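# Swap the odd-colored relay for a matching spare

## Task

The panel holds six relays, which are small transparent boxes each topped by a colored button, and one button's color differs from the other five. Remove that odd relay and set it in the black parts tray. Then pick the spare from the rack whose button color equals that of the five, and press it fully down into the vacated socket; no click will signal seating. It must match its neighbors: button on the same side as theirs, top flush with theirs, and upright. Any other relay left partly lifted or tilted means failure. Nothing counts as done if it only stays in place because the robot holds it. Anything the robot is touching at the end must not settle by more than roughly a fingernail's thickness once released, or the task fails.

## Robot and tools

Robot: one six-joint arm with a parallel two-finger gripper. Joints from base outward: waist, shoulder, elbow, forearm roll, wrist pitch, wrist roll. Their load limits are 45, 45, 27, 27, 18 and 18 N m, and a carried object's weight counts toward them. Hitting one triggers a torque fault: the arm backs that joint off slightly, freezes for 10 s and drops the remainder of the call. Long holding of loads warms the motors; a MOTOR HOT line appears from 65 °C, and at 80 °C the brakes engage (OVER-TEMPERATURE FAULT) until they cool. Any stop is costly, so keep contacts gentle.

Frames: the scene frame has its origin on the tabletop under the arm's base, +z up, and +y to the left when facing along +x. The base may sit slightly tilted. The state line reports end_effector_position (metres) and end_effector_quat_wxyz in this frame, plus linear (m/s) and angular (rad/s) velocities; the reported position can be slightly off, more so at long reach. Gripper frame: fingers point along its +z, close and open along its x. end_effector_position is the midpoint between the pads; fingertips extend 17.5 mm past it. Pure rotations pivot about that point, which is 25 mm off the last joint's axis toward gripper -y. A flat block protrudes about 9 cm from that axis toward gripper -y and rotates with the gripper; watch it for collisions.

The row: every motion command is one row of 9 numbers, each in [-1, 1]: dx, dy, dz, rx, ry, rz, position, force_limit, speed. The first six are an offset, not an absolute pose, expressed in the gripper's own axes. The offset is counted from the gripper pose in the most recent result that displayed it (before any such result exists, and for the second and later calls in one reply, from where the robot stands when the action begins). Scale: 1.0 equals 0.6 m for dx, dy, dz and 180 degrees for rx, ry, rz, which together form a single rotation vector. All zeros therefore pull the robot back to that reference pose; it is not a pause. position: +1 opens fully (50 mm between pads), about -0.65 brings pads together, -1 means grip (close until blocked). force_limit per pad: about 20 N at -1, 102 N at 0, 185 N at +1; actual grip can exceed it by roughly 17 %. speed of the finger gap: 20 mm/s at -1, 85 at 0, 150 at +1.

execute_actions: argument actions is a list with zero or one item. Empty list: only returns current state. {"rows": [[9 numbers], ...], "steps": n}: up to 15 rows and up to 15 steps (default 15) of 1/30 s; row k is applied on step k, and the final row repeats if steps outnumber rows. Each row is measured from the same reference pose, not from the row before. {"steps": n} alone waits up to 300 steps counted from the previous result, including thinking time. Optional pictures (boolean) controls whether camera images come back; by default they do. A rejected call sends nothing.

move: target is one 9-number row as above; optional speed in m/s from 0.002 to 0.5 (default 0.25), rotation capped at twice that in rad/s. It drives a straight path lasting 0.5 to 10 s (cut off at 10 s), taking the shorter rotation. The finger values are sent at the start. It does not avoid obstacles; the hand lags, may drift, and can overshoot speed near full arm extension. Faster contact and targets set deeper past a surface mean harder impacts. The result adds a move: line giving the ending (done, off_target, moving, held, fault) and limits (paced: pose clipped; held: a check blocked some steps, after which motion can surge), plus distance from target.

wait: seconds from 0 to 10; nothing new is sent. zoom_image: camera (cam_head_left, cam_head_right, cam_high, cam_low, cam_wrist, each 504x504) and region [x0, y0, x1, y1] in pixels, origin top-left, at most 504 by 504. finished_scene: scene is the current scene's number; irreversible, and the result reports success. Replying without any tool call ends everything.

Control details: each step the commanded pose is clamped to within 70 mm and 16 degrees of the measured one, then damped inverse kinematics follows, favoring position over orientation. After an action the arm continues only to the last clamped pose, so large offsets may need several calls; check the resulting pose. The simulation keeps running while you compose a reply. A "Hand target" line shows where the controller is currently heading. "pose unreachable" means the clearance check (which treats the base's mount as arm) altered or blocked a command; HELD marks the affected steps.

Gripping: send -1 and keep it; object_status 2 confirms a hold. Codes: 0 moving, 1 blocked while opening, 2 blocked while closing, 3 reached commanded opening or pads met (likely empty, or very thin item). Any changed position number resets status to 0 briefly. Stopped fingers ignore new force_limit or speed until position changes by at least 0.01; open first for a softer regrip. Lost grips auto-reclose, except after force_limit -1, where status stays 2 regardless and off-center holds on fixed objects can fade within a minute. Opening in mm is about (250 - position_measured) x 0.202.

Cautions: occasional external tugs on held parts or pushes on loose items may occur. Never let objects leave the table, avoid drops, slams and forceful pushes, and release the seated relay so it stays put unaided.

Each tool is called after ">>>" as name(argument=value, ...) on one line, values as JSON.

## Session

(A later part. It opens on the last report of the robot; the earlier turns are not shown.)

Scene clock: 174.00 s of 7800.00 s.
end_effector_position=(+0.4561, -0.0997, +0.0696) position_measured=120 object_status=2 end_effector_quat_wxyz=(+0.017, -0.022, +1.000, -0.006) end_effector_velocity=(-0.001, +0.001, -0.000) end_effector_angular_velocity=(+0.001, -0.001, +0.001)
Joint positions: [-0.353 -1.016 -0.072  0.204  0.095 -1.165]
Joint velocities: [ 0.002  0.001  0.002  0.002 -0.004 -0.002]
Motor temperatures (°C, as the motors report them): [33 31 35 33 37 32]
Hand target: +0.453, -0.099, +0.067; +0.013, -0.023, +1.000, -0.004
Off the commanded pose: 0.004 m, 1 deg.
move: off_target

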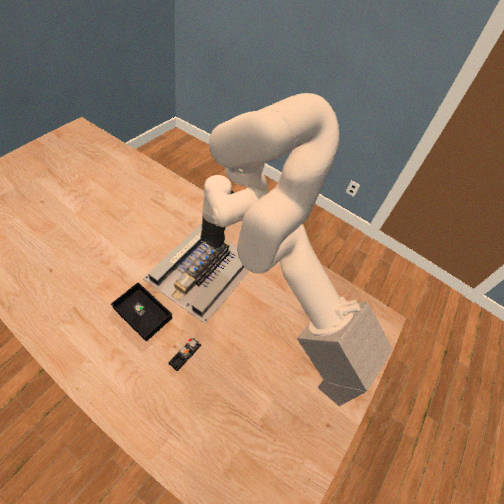

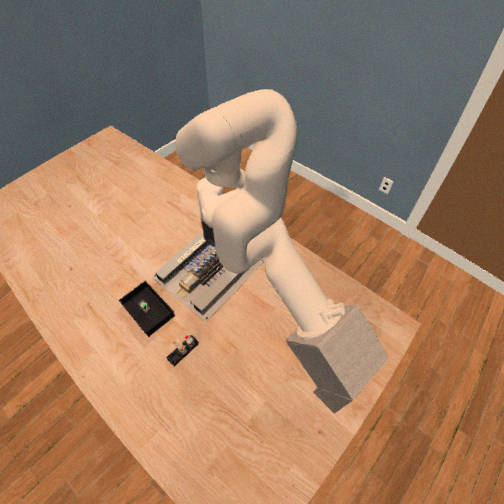

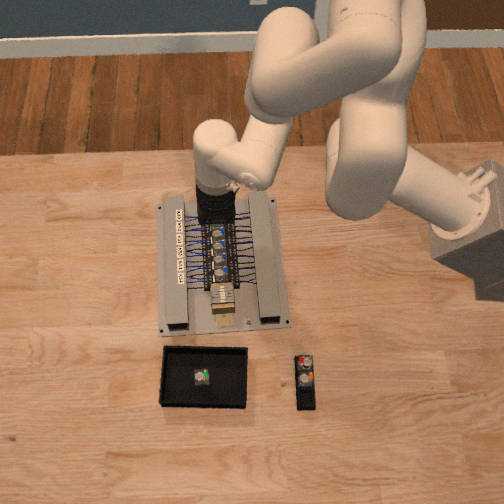

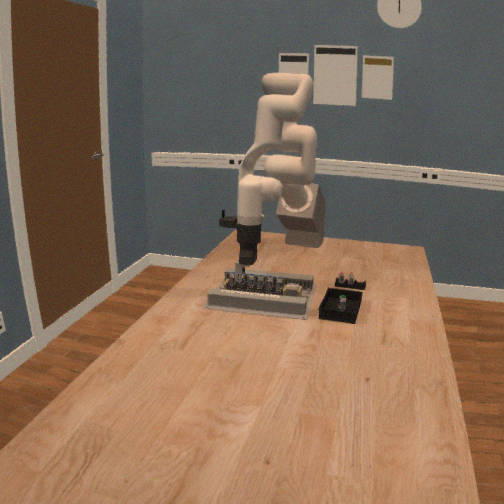

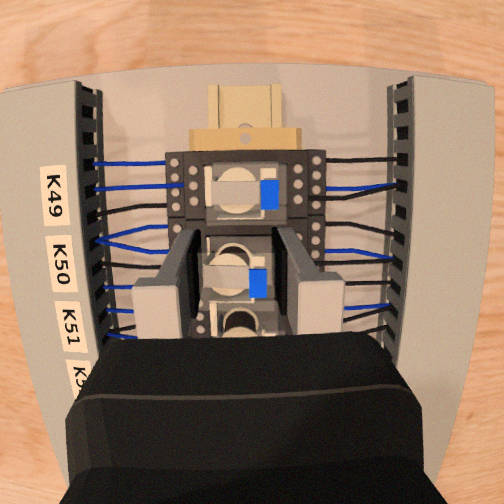

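>>> move(target=[-0.002,0,0.003,0,0.0115,0,-1,0,-0.5], speed=0.004)

>>> move(target=[0,0,0,0,0,0,1,0,-0.5], speed=0.01)

>>> move(target=[0,0,-0.07,0,0,0,1,0,-0.5], speed=0.03)

>>> zoom_image(camera="cam_low", region=[210,255,300,305])

Scene clock: 185.80 s of 7800.00 s.
end_effector_position=(+0.4591, -0.0998, +0.0694) position_measured=120 object_status=2 end_effector_quat_wxyz=(+0.002, -0.022, +1.000, -0.006) end_effector_velocity=(+0.000, +0.000, +0.000) end_effector_angular_velocity=(-0.000, +0.001, +0.000)
Joint positions: [-0.364 -1.003 -0.105  0.154  0.144 -1.121]
Joint velocities: [-0.     0.    -0.002 -0.003  0.002  0.003]
Motor temperatures (°C, as the motors report them): [33 31 34 33 37 32]
Hand target: +0.457, -0.100, +0.068; -0.001, -0.022, +1.000, -0.006
Off the commanded pose: 0.002 m, 0 deg.
After step 90, 4.03 s passed at rest.
move: done

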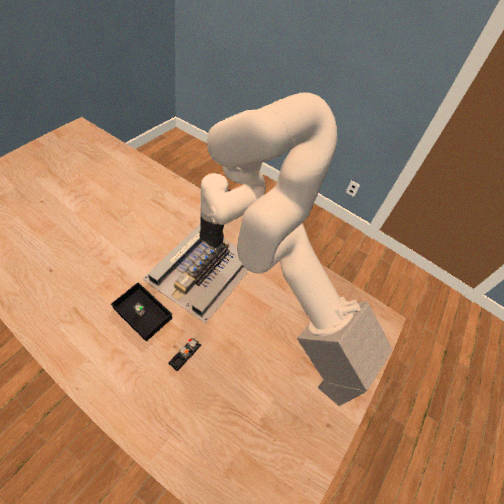

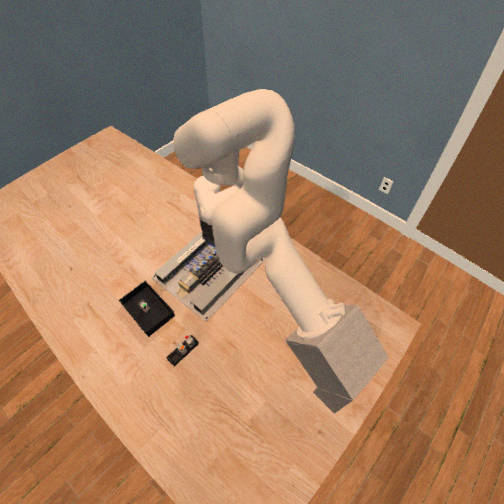

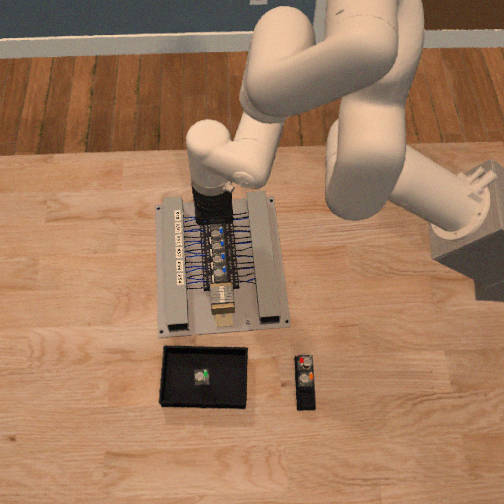

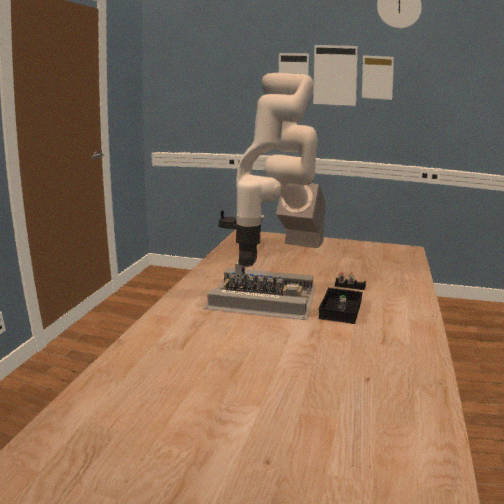

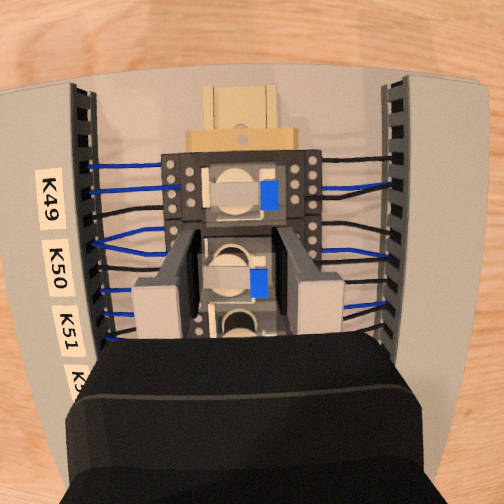

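Scene clock: 186.50 s of 7800.00 s.
end_effector_position=(+0.4587, -0.0997, +0.0692) position_measured=3 object_status=3 end_effector_quat_wxyz=(+0.001, -0.022, +1.000, -0.006) end_effector_velocity=(+0.003, -0.000, +0.001) end_effector_angular_velocity=(-0.001, -0.007, +0.002)
Joint positions: [-0.364 -1.003 -0.105  0.154  0.145 -1.121]
Joint velocities: [ 0.    -0.003 -0.003 -0.002 -0.001  0.   ]
Motor temperatures (°C, as the motors report them): [33 31 34 33 37 32]
Hand target: +0.459, -0.100, +0.069; +0.002, -0.022, +1.000, -0.006
Off the commanded pose: 0.000 m, 0 deg.
move: done

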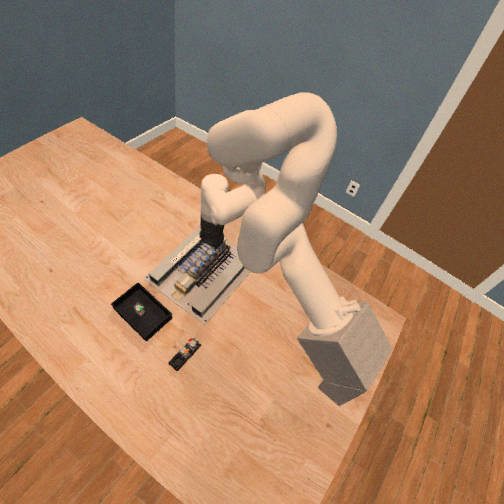

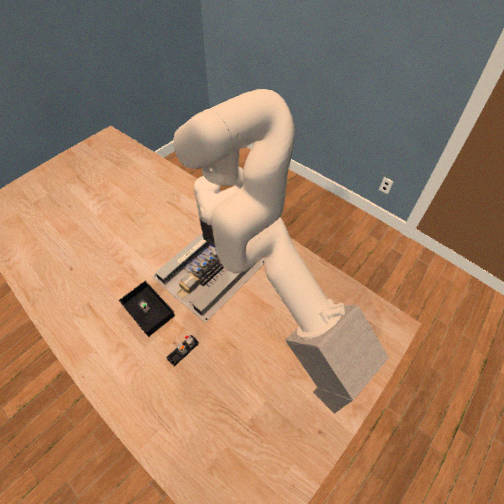

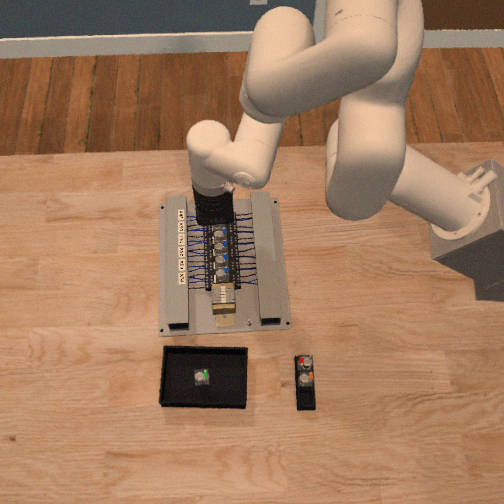

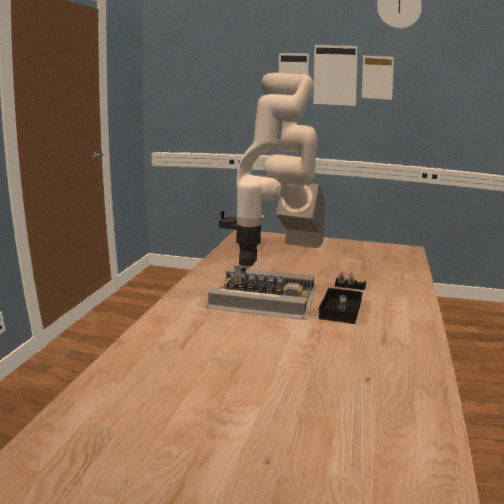

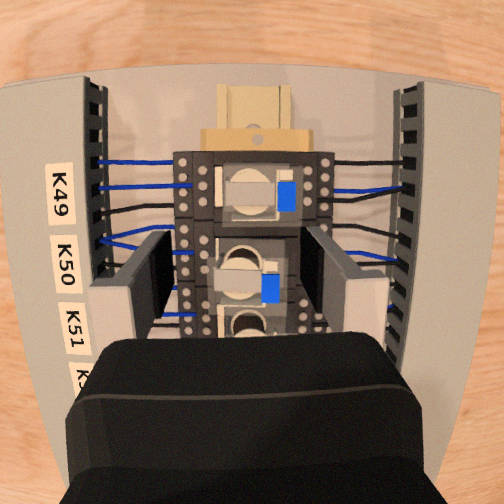

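Scene clock: 188.30 s of 7800.00 s.
end_effector_position=(+0.4587, -0.0991, +0.1110) position_measured=3 object_status=3 end_effector_quat_wxyz=(+0.001, -0.023, +1.000, -0.006) end_effector_velocity=(-0.001, +0.000, +0.002) end_effector_angular_velocity=(+0.001, +0.002, -0.004)
Joint positions: [-0.392 -1.268 -0.087  0.121  0.393 -1.097]
Joint velocities: [-0.002 -0.017  0.001  0.001  0.017  0.003]
Motor temperatures (°C, as the motors report them): [33 31 34 33 37 32]
Hand target: +0.459, -0.099, +0.111; +0.002, -0.023, +1.000, -0.006
Off the commanded pose: 0.000 m, 0 deg.
move: done

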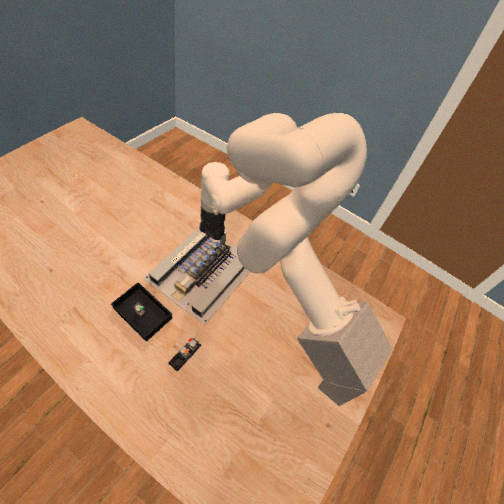

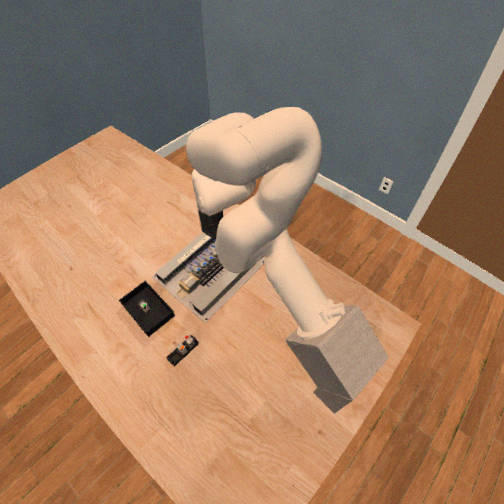

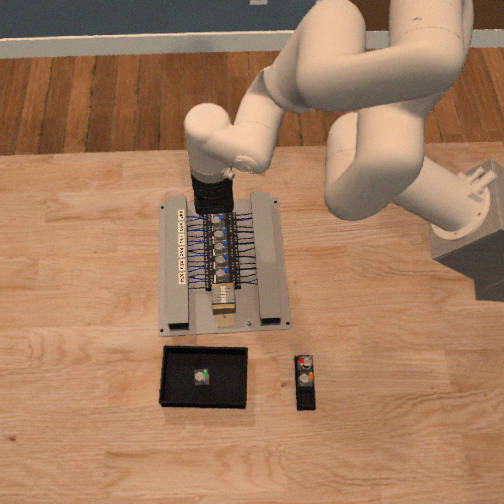

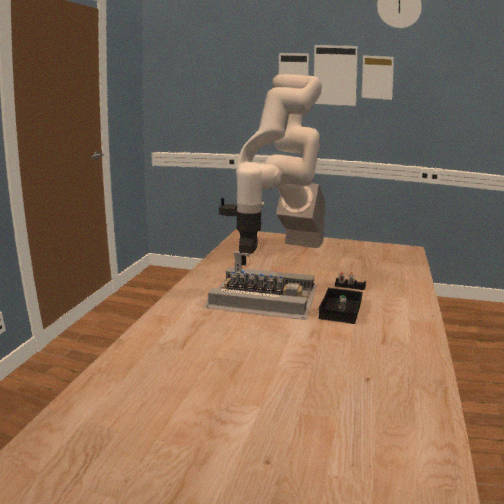

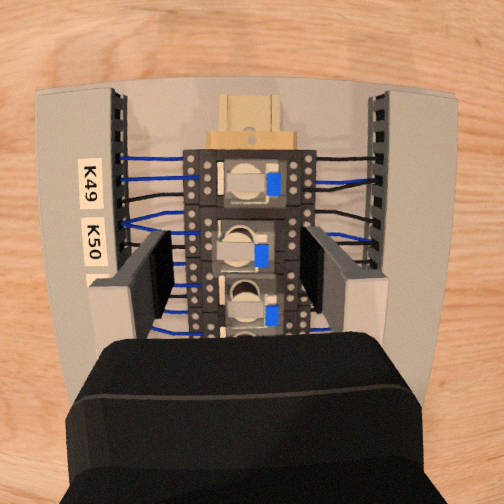

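Region (210, 255, 300, 305) of cam_low's 504x504 image, scaled by 5.600, with more detail than that image has.

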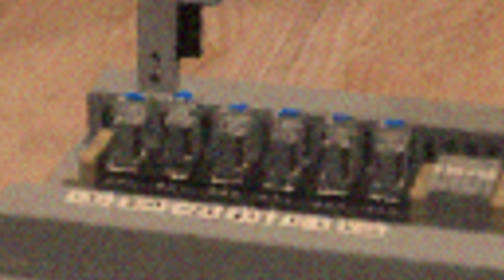

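>>> move(target=[0.0087,0.0035,0.0665,0,0,0,1,0,-0.5], speed=0.02)

>>> move(target=[0,0,0,0,0,0,-1,0,-0.8], speed=0.01)

>>> move(target=[0.005,0,0.008,0,0,0,-1,0,-0.8], speed=0.003)

Scene clock: 204.10 s of 7800.00 s.
end_effector_position=(+0.4534, -0.0978, +0.0712) position_measured=3 object_status=3 end_effector_quat_wxyz=(+0.001, -0.022, +1.000, -0.006) end_effector_velocity=(+0.001, -0.000, -0.002) end_effector_angular_velocity=(-0.001, -0.003, +0.001)
Joint positions: [-0.363 -1.032 -0.084  0.141  0.153 -1.108]
Joint velocities: [ 0.002  0.018 -0.003  0.004 -0.019 -0.005]
Motor temperatures (°C, as the motors report them): [33 31 35 33 37 32]
Hand target: +0.453, -0.098, +0.071; +0.001, -0.022, +1.000, -0.006
Off the commanded pose: 0.000 m, 0 deg.
After step 90, 10.43 s passed at rest.
move: done

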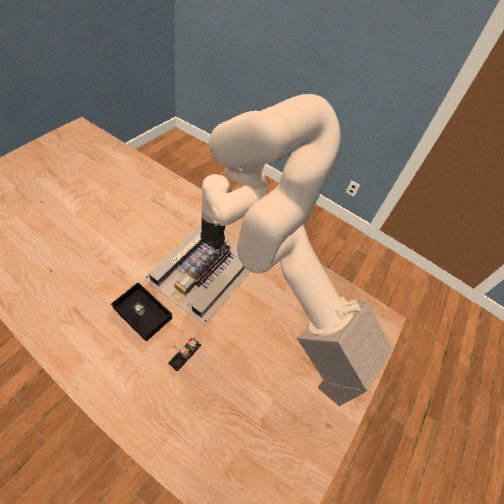

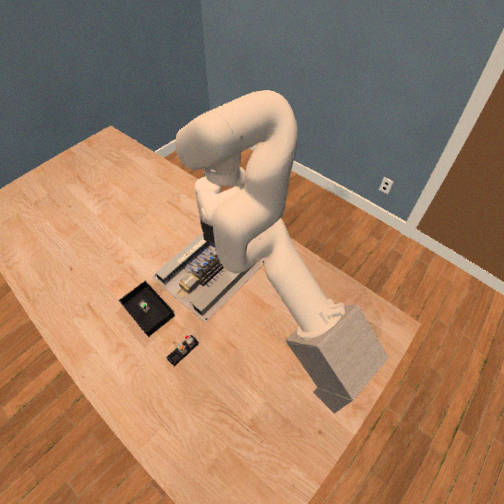

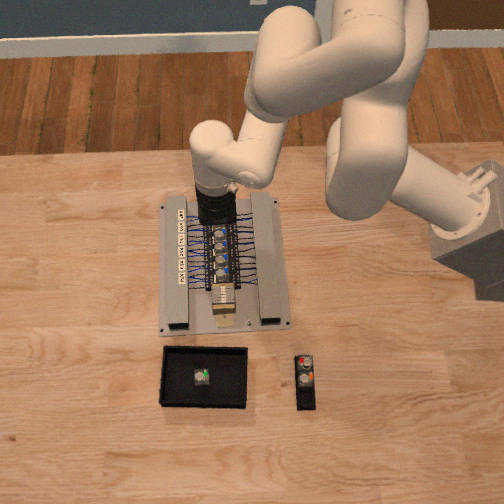

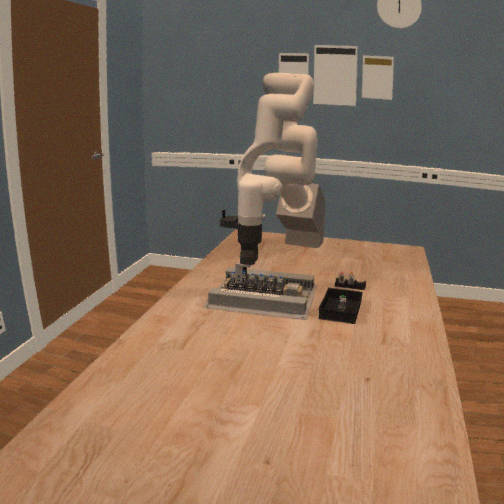

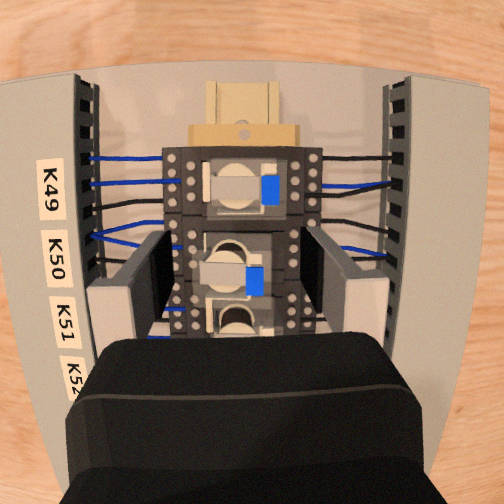

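Scene clock: 205.03 s of 7800.00 s.
end_effector_position=(+0.4537, -0.0978, +0.0714) position_measured=120 object_status=2 end_effector_quat_wxyz=(+0.002, -0.022, +1.000, -0.006) end_effector_velocity=(-0.000, -0.000, -0.000) end_effector_angular_velocity=(-0.001, +0.001, +0.001)
Joint positions: [-0.363 -1.032 -0.085  0.141  0.153 -1.108]
Joint velocities: [-0.001 -0.     0.001 -0.    -0.    -0.001]
Motor temperatures (°C, as the motors report them): [33 31 35 33 37 32]
Hand target: +0.453, -0.098, +0.071; +0.001, -0.022, +1.000, -0.006
Off the commanded pose: 0.000 m, 0 deg.
move: done

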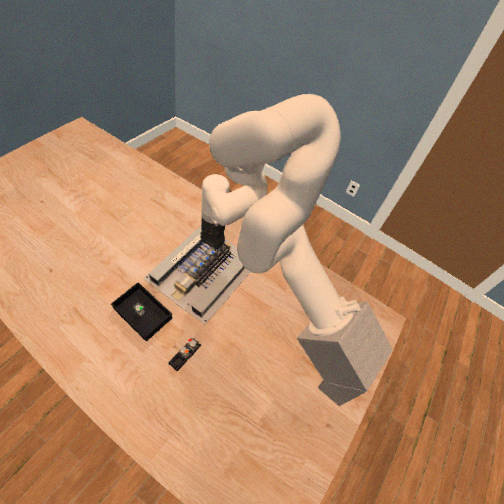

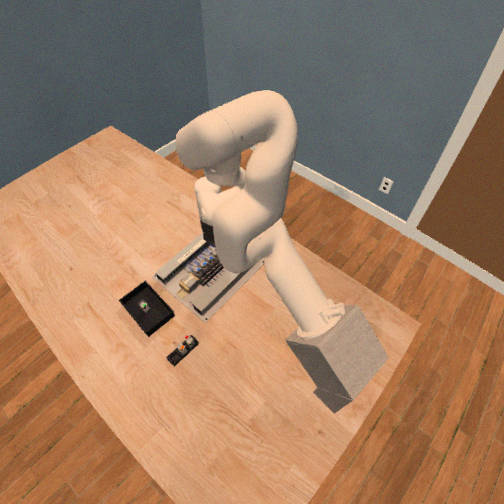

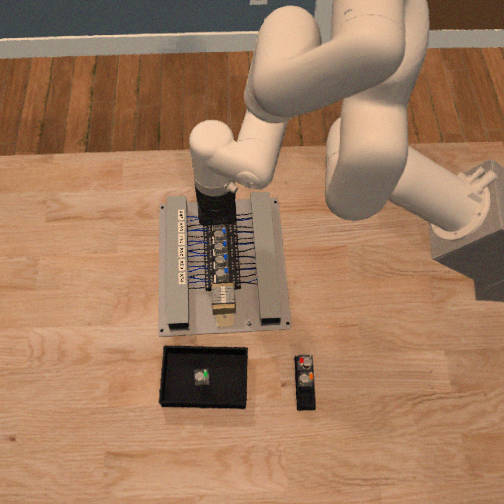

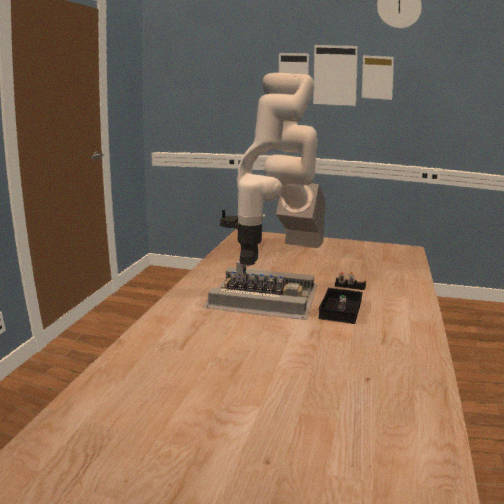

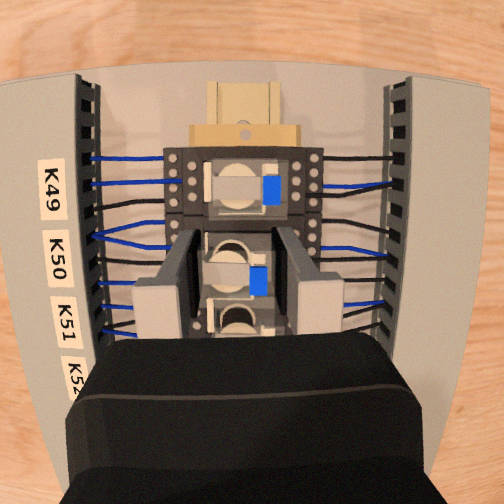

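Scene clock: 207.13 s of 7800.00 s.
end_effector_position=(+0.4540, -0.0985, +0.0692) position_measured=120 object_status=2 end_effector_quat_wxyz=(+0.007, -0.022, +1.000, -0.007) end_effector_velocity=(-0.000, +0.000, +0.000) end_effector_angular_velocity=(+0.001, -0.003, -0.002)
Joint positions: [-0.36  -1.017 -0.08   0.153  0.122 -1.119]
Joint velocities: [ 0.001 -0.001  0.003  0.005 -0.004 -0.002]
Motor temperatures (°C, as the motors report them): [33 31 35 33 37 32]
Hand target: +0.451, -0.098, +0.067; +0.002, -0.022, +1.000, -0.006
Off the commanded pose: 0.004 m, 1 deg.
move: off_target

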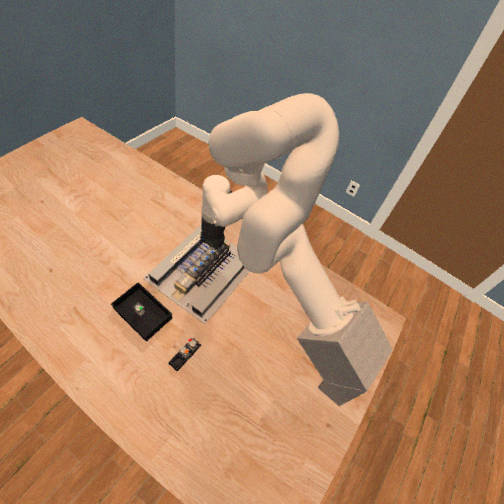

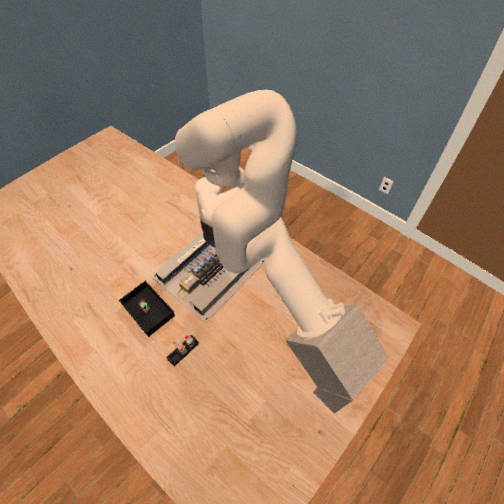

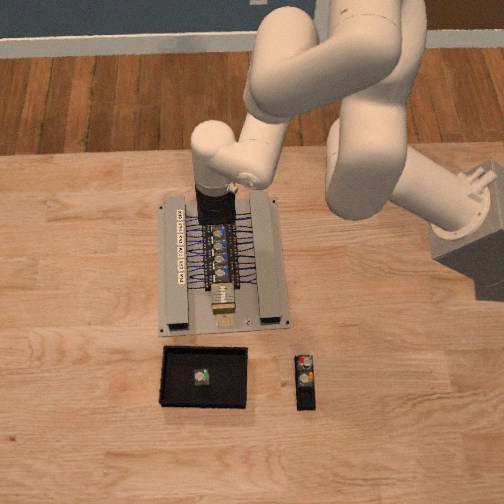

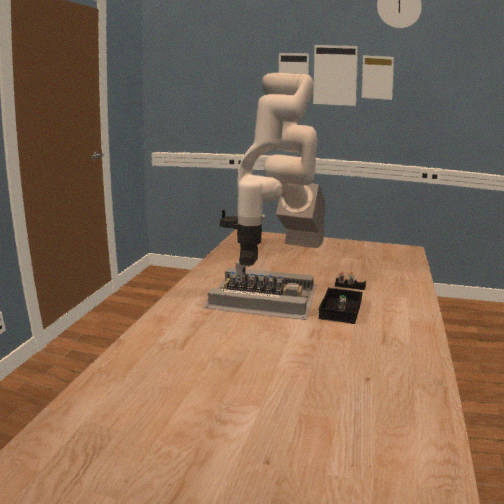

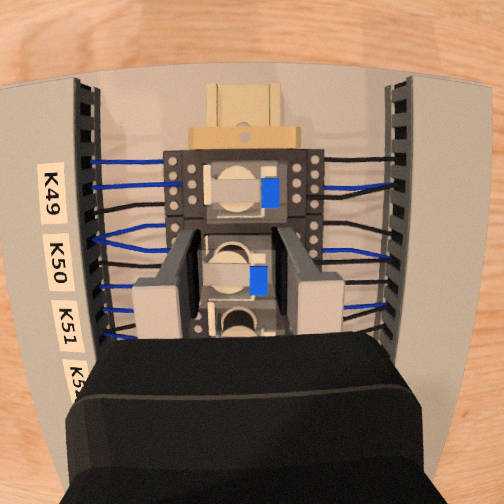

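>>> move(target=[0.005,0,0.002,0,-0.012,0,-1,0,-0.8], speed=0.004)

>>> move(target=[0,0,0,0,0,0,1,0,-0.8], speed=0.01)

>>> move(target=[0,0,-0.07,0,0.02,0,1,0,-0.5], speed=0.03)

>>> zoom_image(camera="cam_low", region=[210,255,300,305])

Scene clock: 220.17 s of 7800.00 s.
end_effector_position=(+0.4527, -0.0989, +0.0692) position_measured=120 object_status=2 end_effector_quat_wxyz=(+0.028, -0.023, +0.999, -0.007) end_effector_velocity=(-0.000, -0.000, +0.000) end_effector_angular_velocity=(+0.000, -0.003, -0.002)
Joint positions: [-0.343 -1.023 -0.043  0.22   0.049 -1.176]
Joint velocities: [ 0.001 -0.001  0.002  0.008 -0.005 -0.005]
Motor temperatures (°C, as the motors report them): [33 31 34 33 37 32]
Hand target: +0.451, -0.099, +0.068; +0.026, -0.023, +0.999, -0.007
Off the commanded pose: 0.002 m, 0 deg.
After step 90, 5.10 s passed at rest.
move: done

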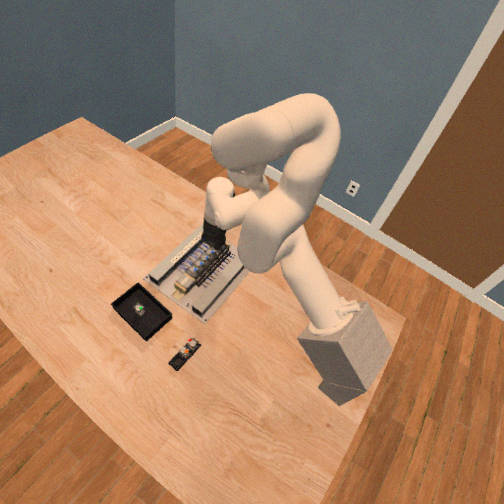

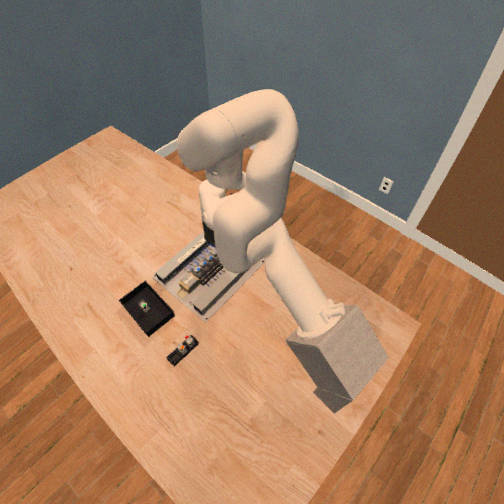

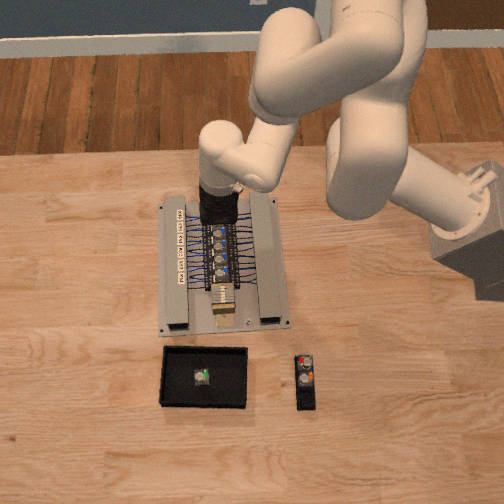

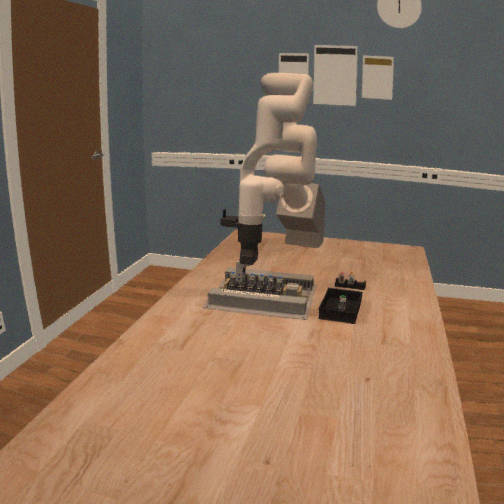

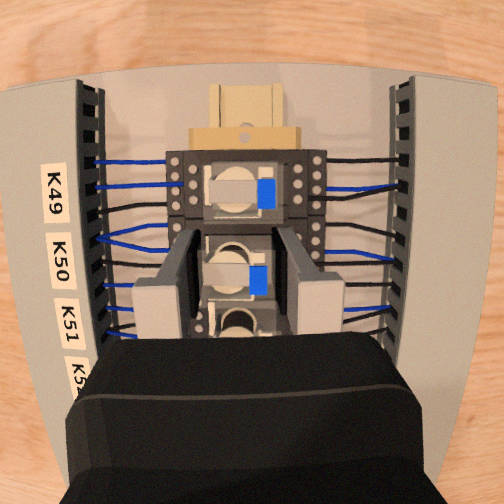

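Scene clock: 221.13 s of 7800.00 s.
end_effector_position=(+0.4526, -0.0989, +0.0692) position_measured=3 object_status=3 end_effector_quat_wxyz=(+0.028, -0.023, +0.999, -0.007) end_effector_velocity=(+0.001, -0.001, +0.001) end_effector_angular_velocity=(-0.001, -0.002, -0.000)
Joint positions: [-0.343 -1.022 -0.043  0.22   0.049 -1.176]
Joint velocities: [-0.001 -0.001 -0.001 -0.001 -0.     0.001]
Motor temperatures (°C, as the motors report them): [33 31 34 33 37 32]
Hand target: +0.453, -0.099, +0.069; +0.028, -0.023, +0.999, -0.007
Off the commanded pose: 0.000 m, 0 deg.
move: done

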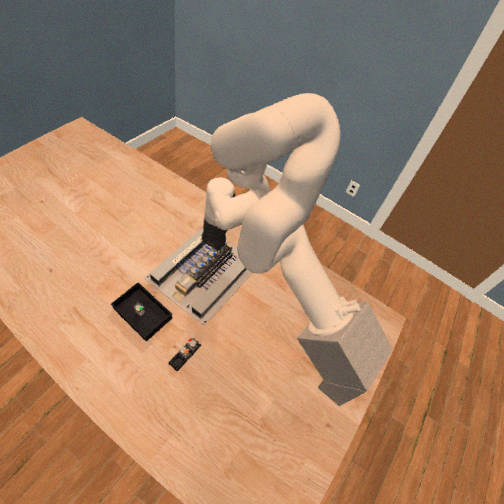

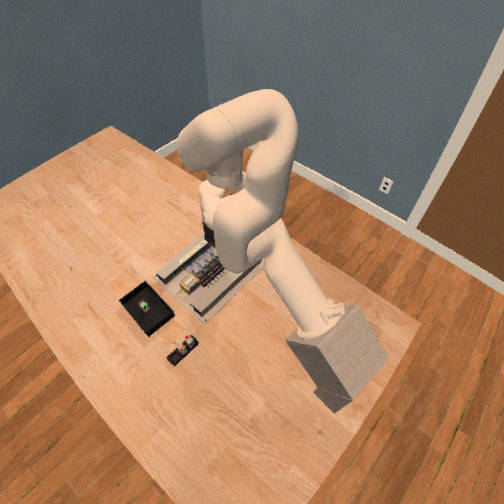

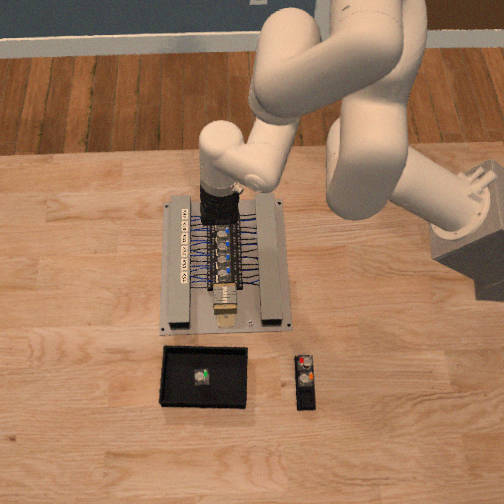

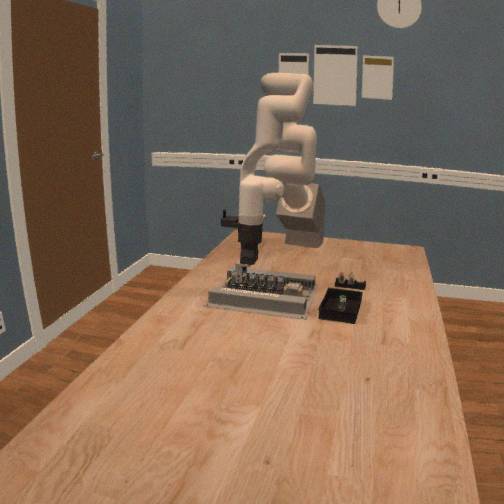

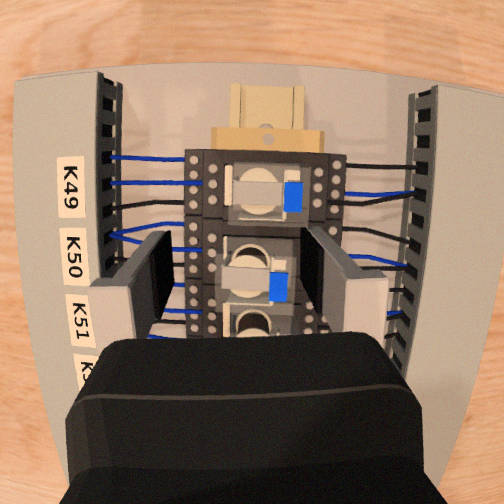

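Scene clock: 222.93 s of 7800.00 s.
end_effector_position=(+0.4504, -0.0982, +0.1109) position_measured=3 object_status=3 end_effector_quat_wxyz=(-0.003, -0.022, +1.000, -0.008) end_effector_velocity=(-0.001, +0.000, +0.003) end_effector_angular_velocity=(+0.001, +0.004, -0.002)
Joint positions: [-0.393 -1.296 -0.066  0.106  0.409 -1.083]
Joint velocities: [-0.001 -0.016 -0.002 -0.003  0.023  0.005]
Motor temperatures (°C, as the motors report them): [33 31 35 33 37 32]
Hand target: +0.450, -0.098, +0.111; -0.003, -0.022, +1.000, -0.008
Off the commanded pose: 0.000 m, 0 deg.
move: done

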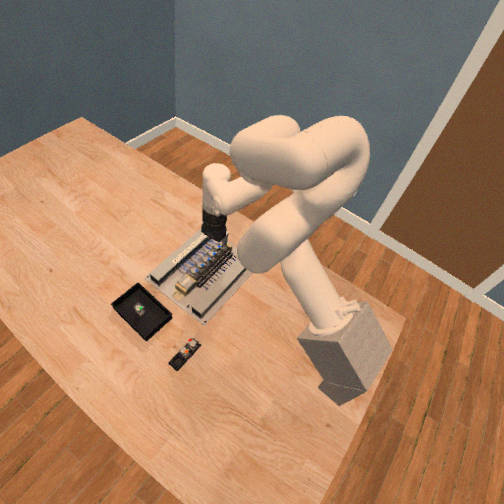

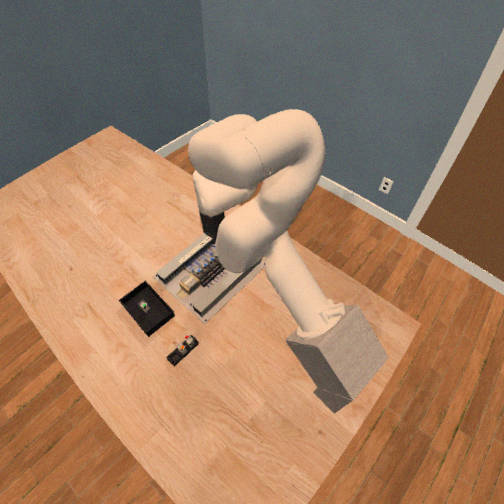

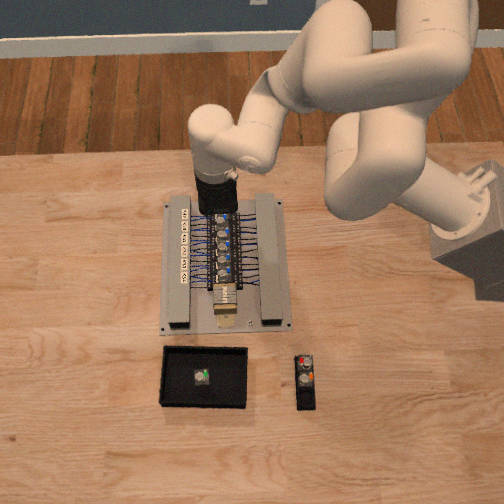

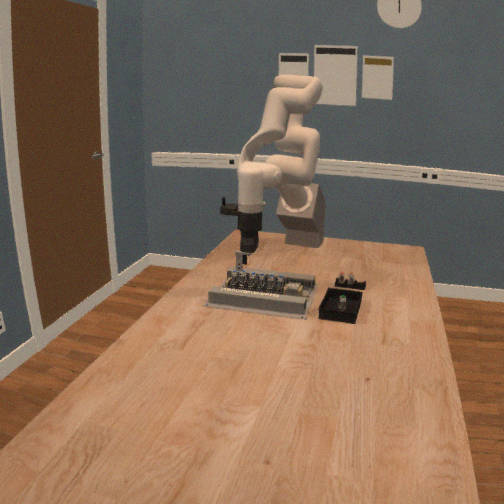

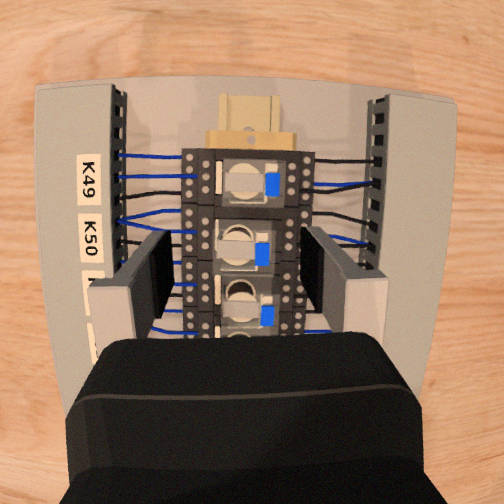

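Region (210, 255, 300, 305) of cam_low's 504x504 image, scaled by 5.600, with more detail than that image has.

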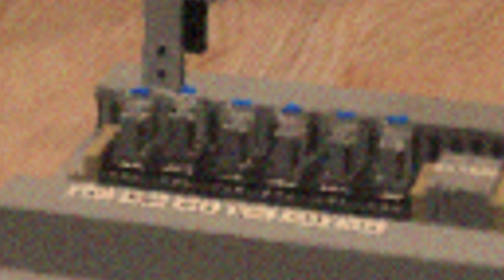

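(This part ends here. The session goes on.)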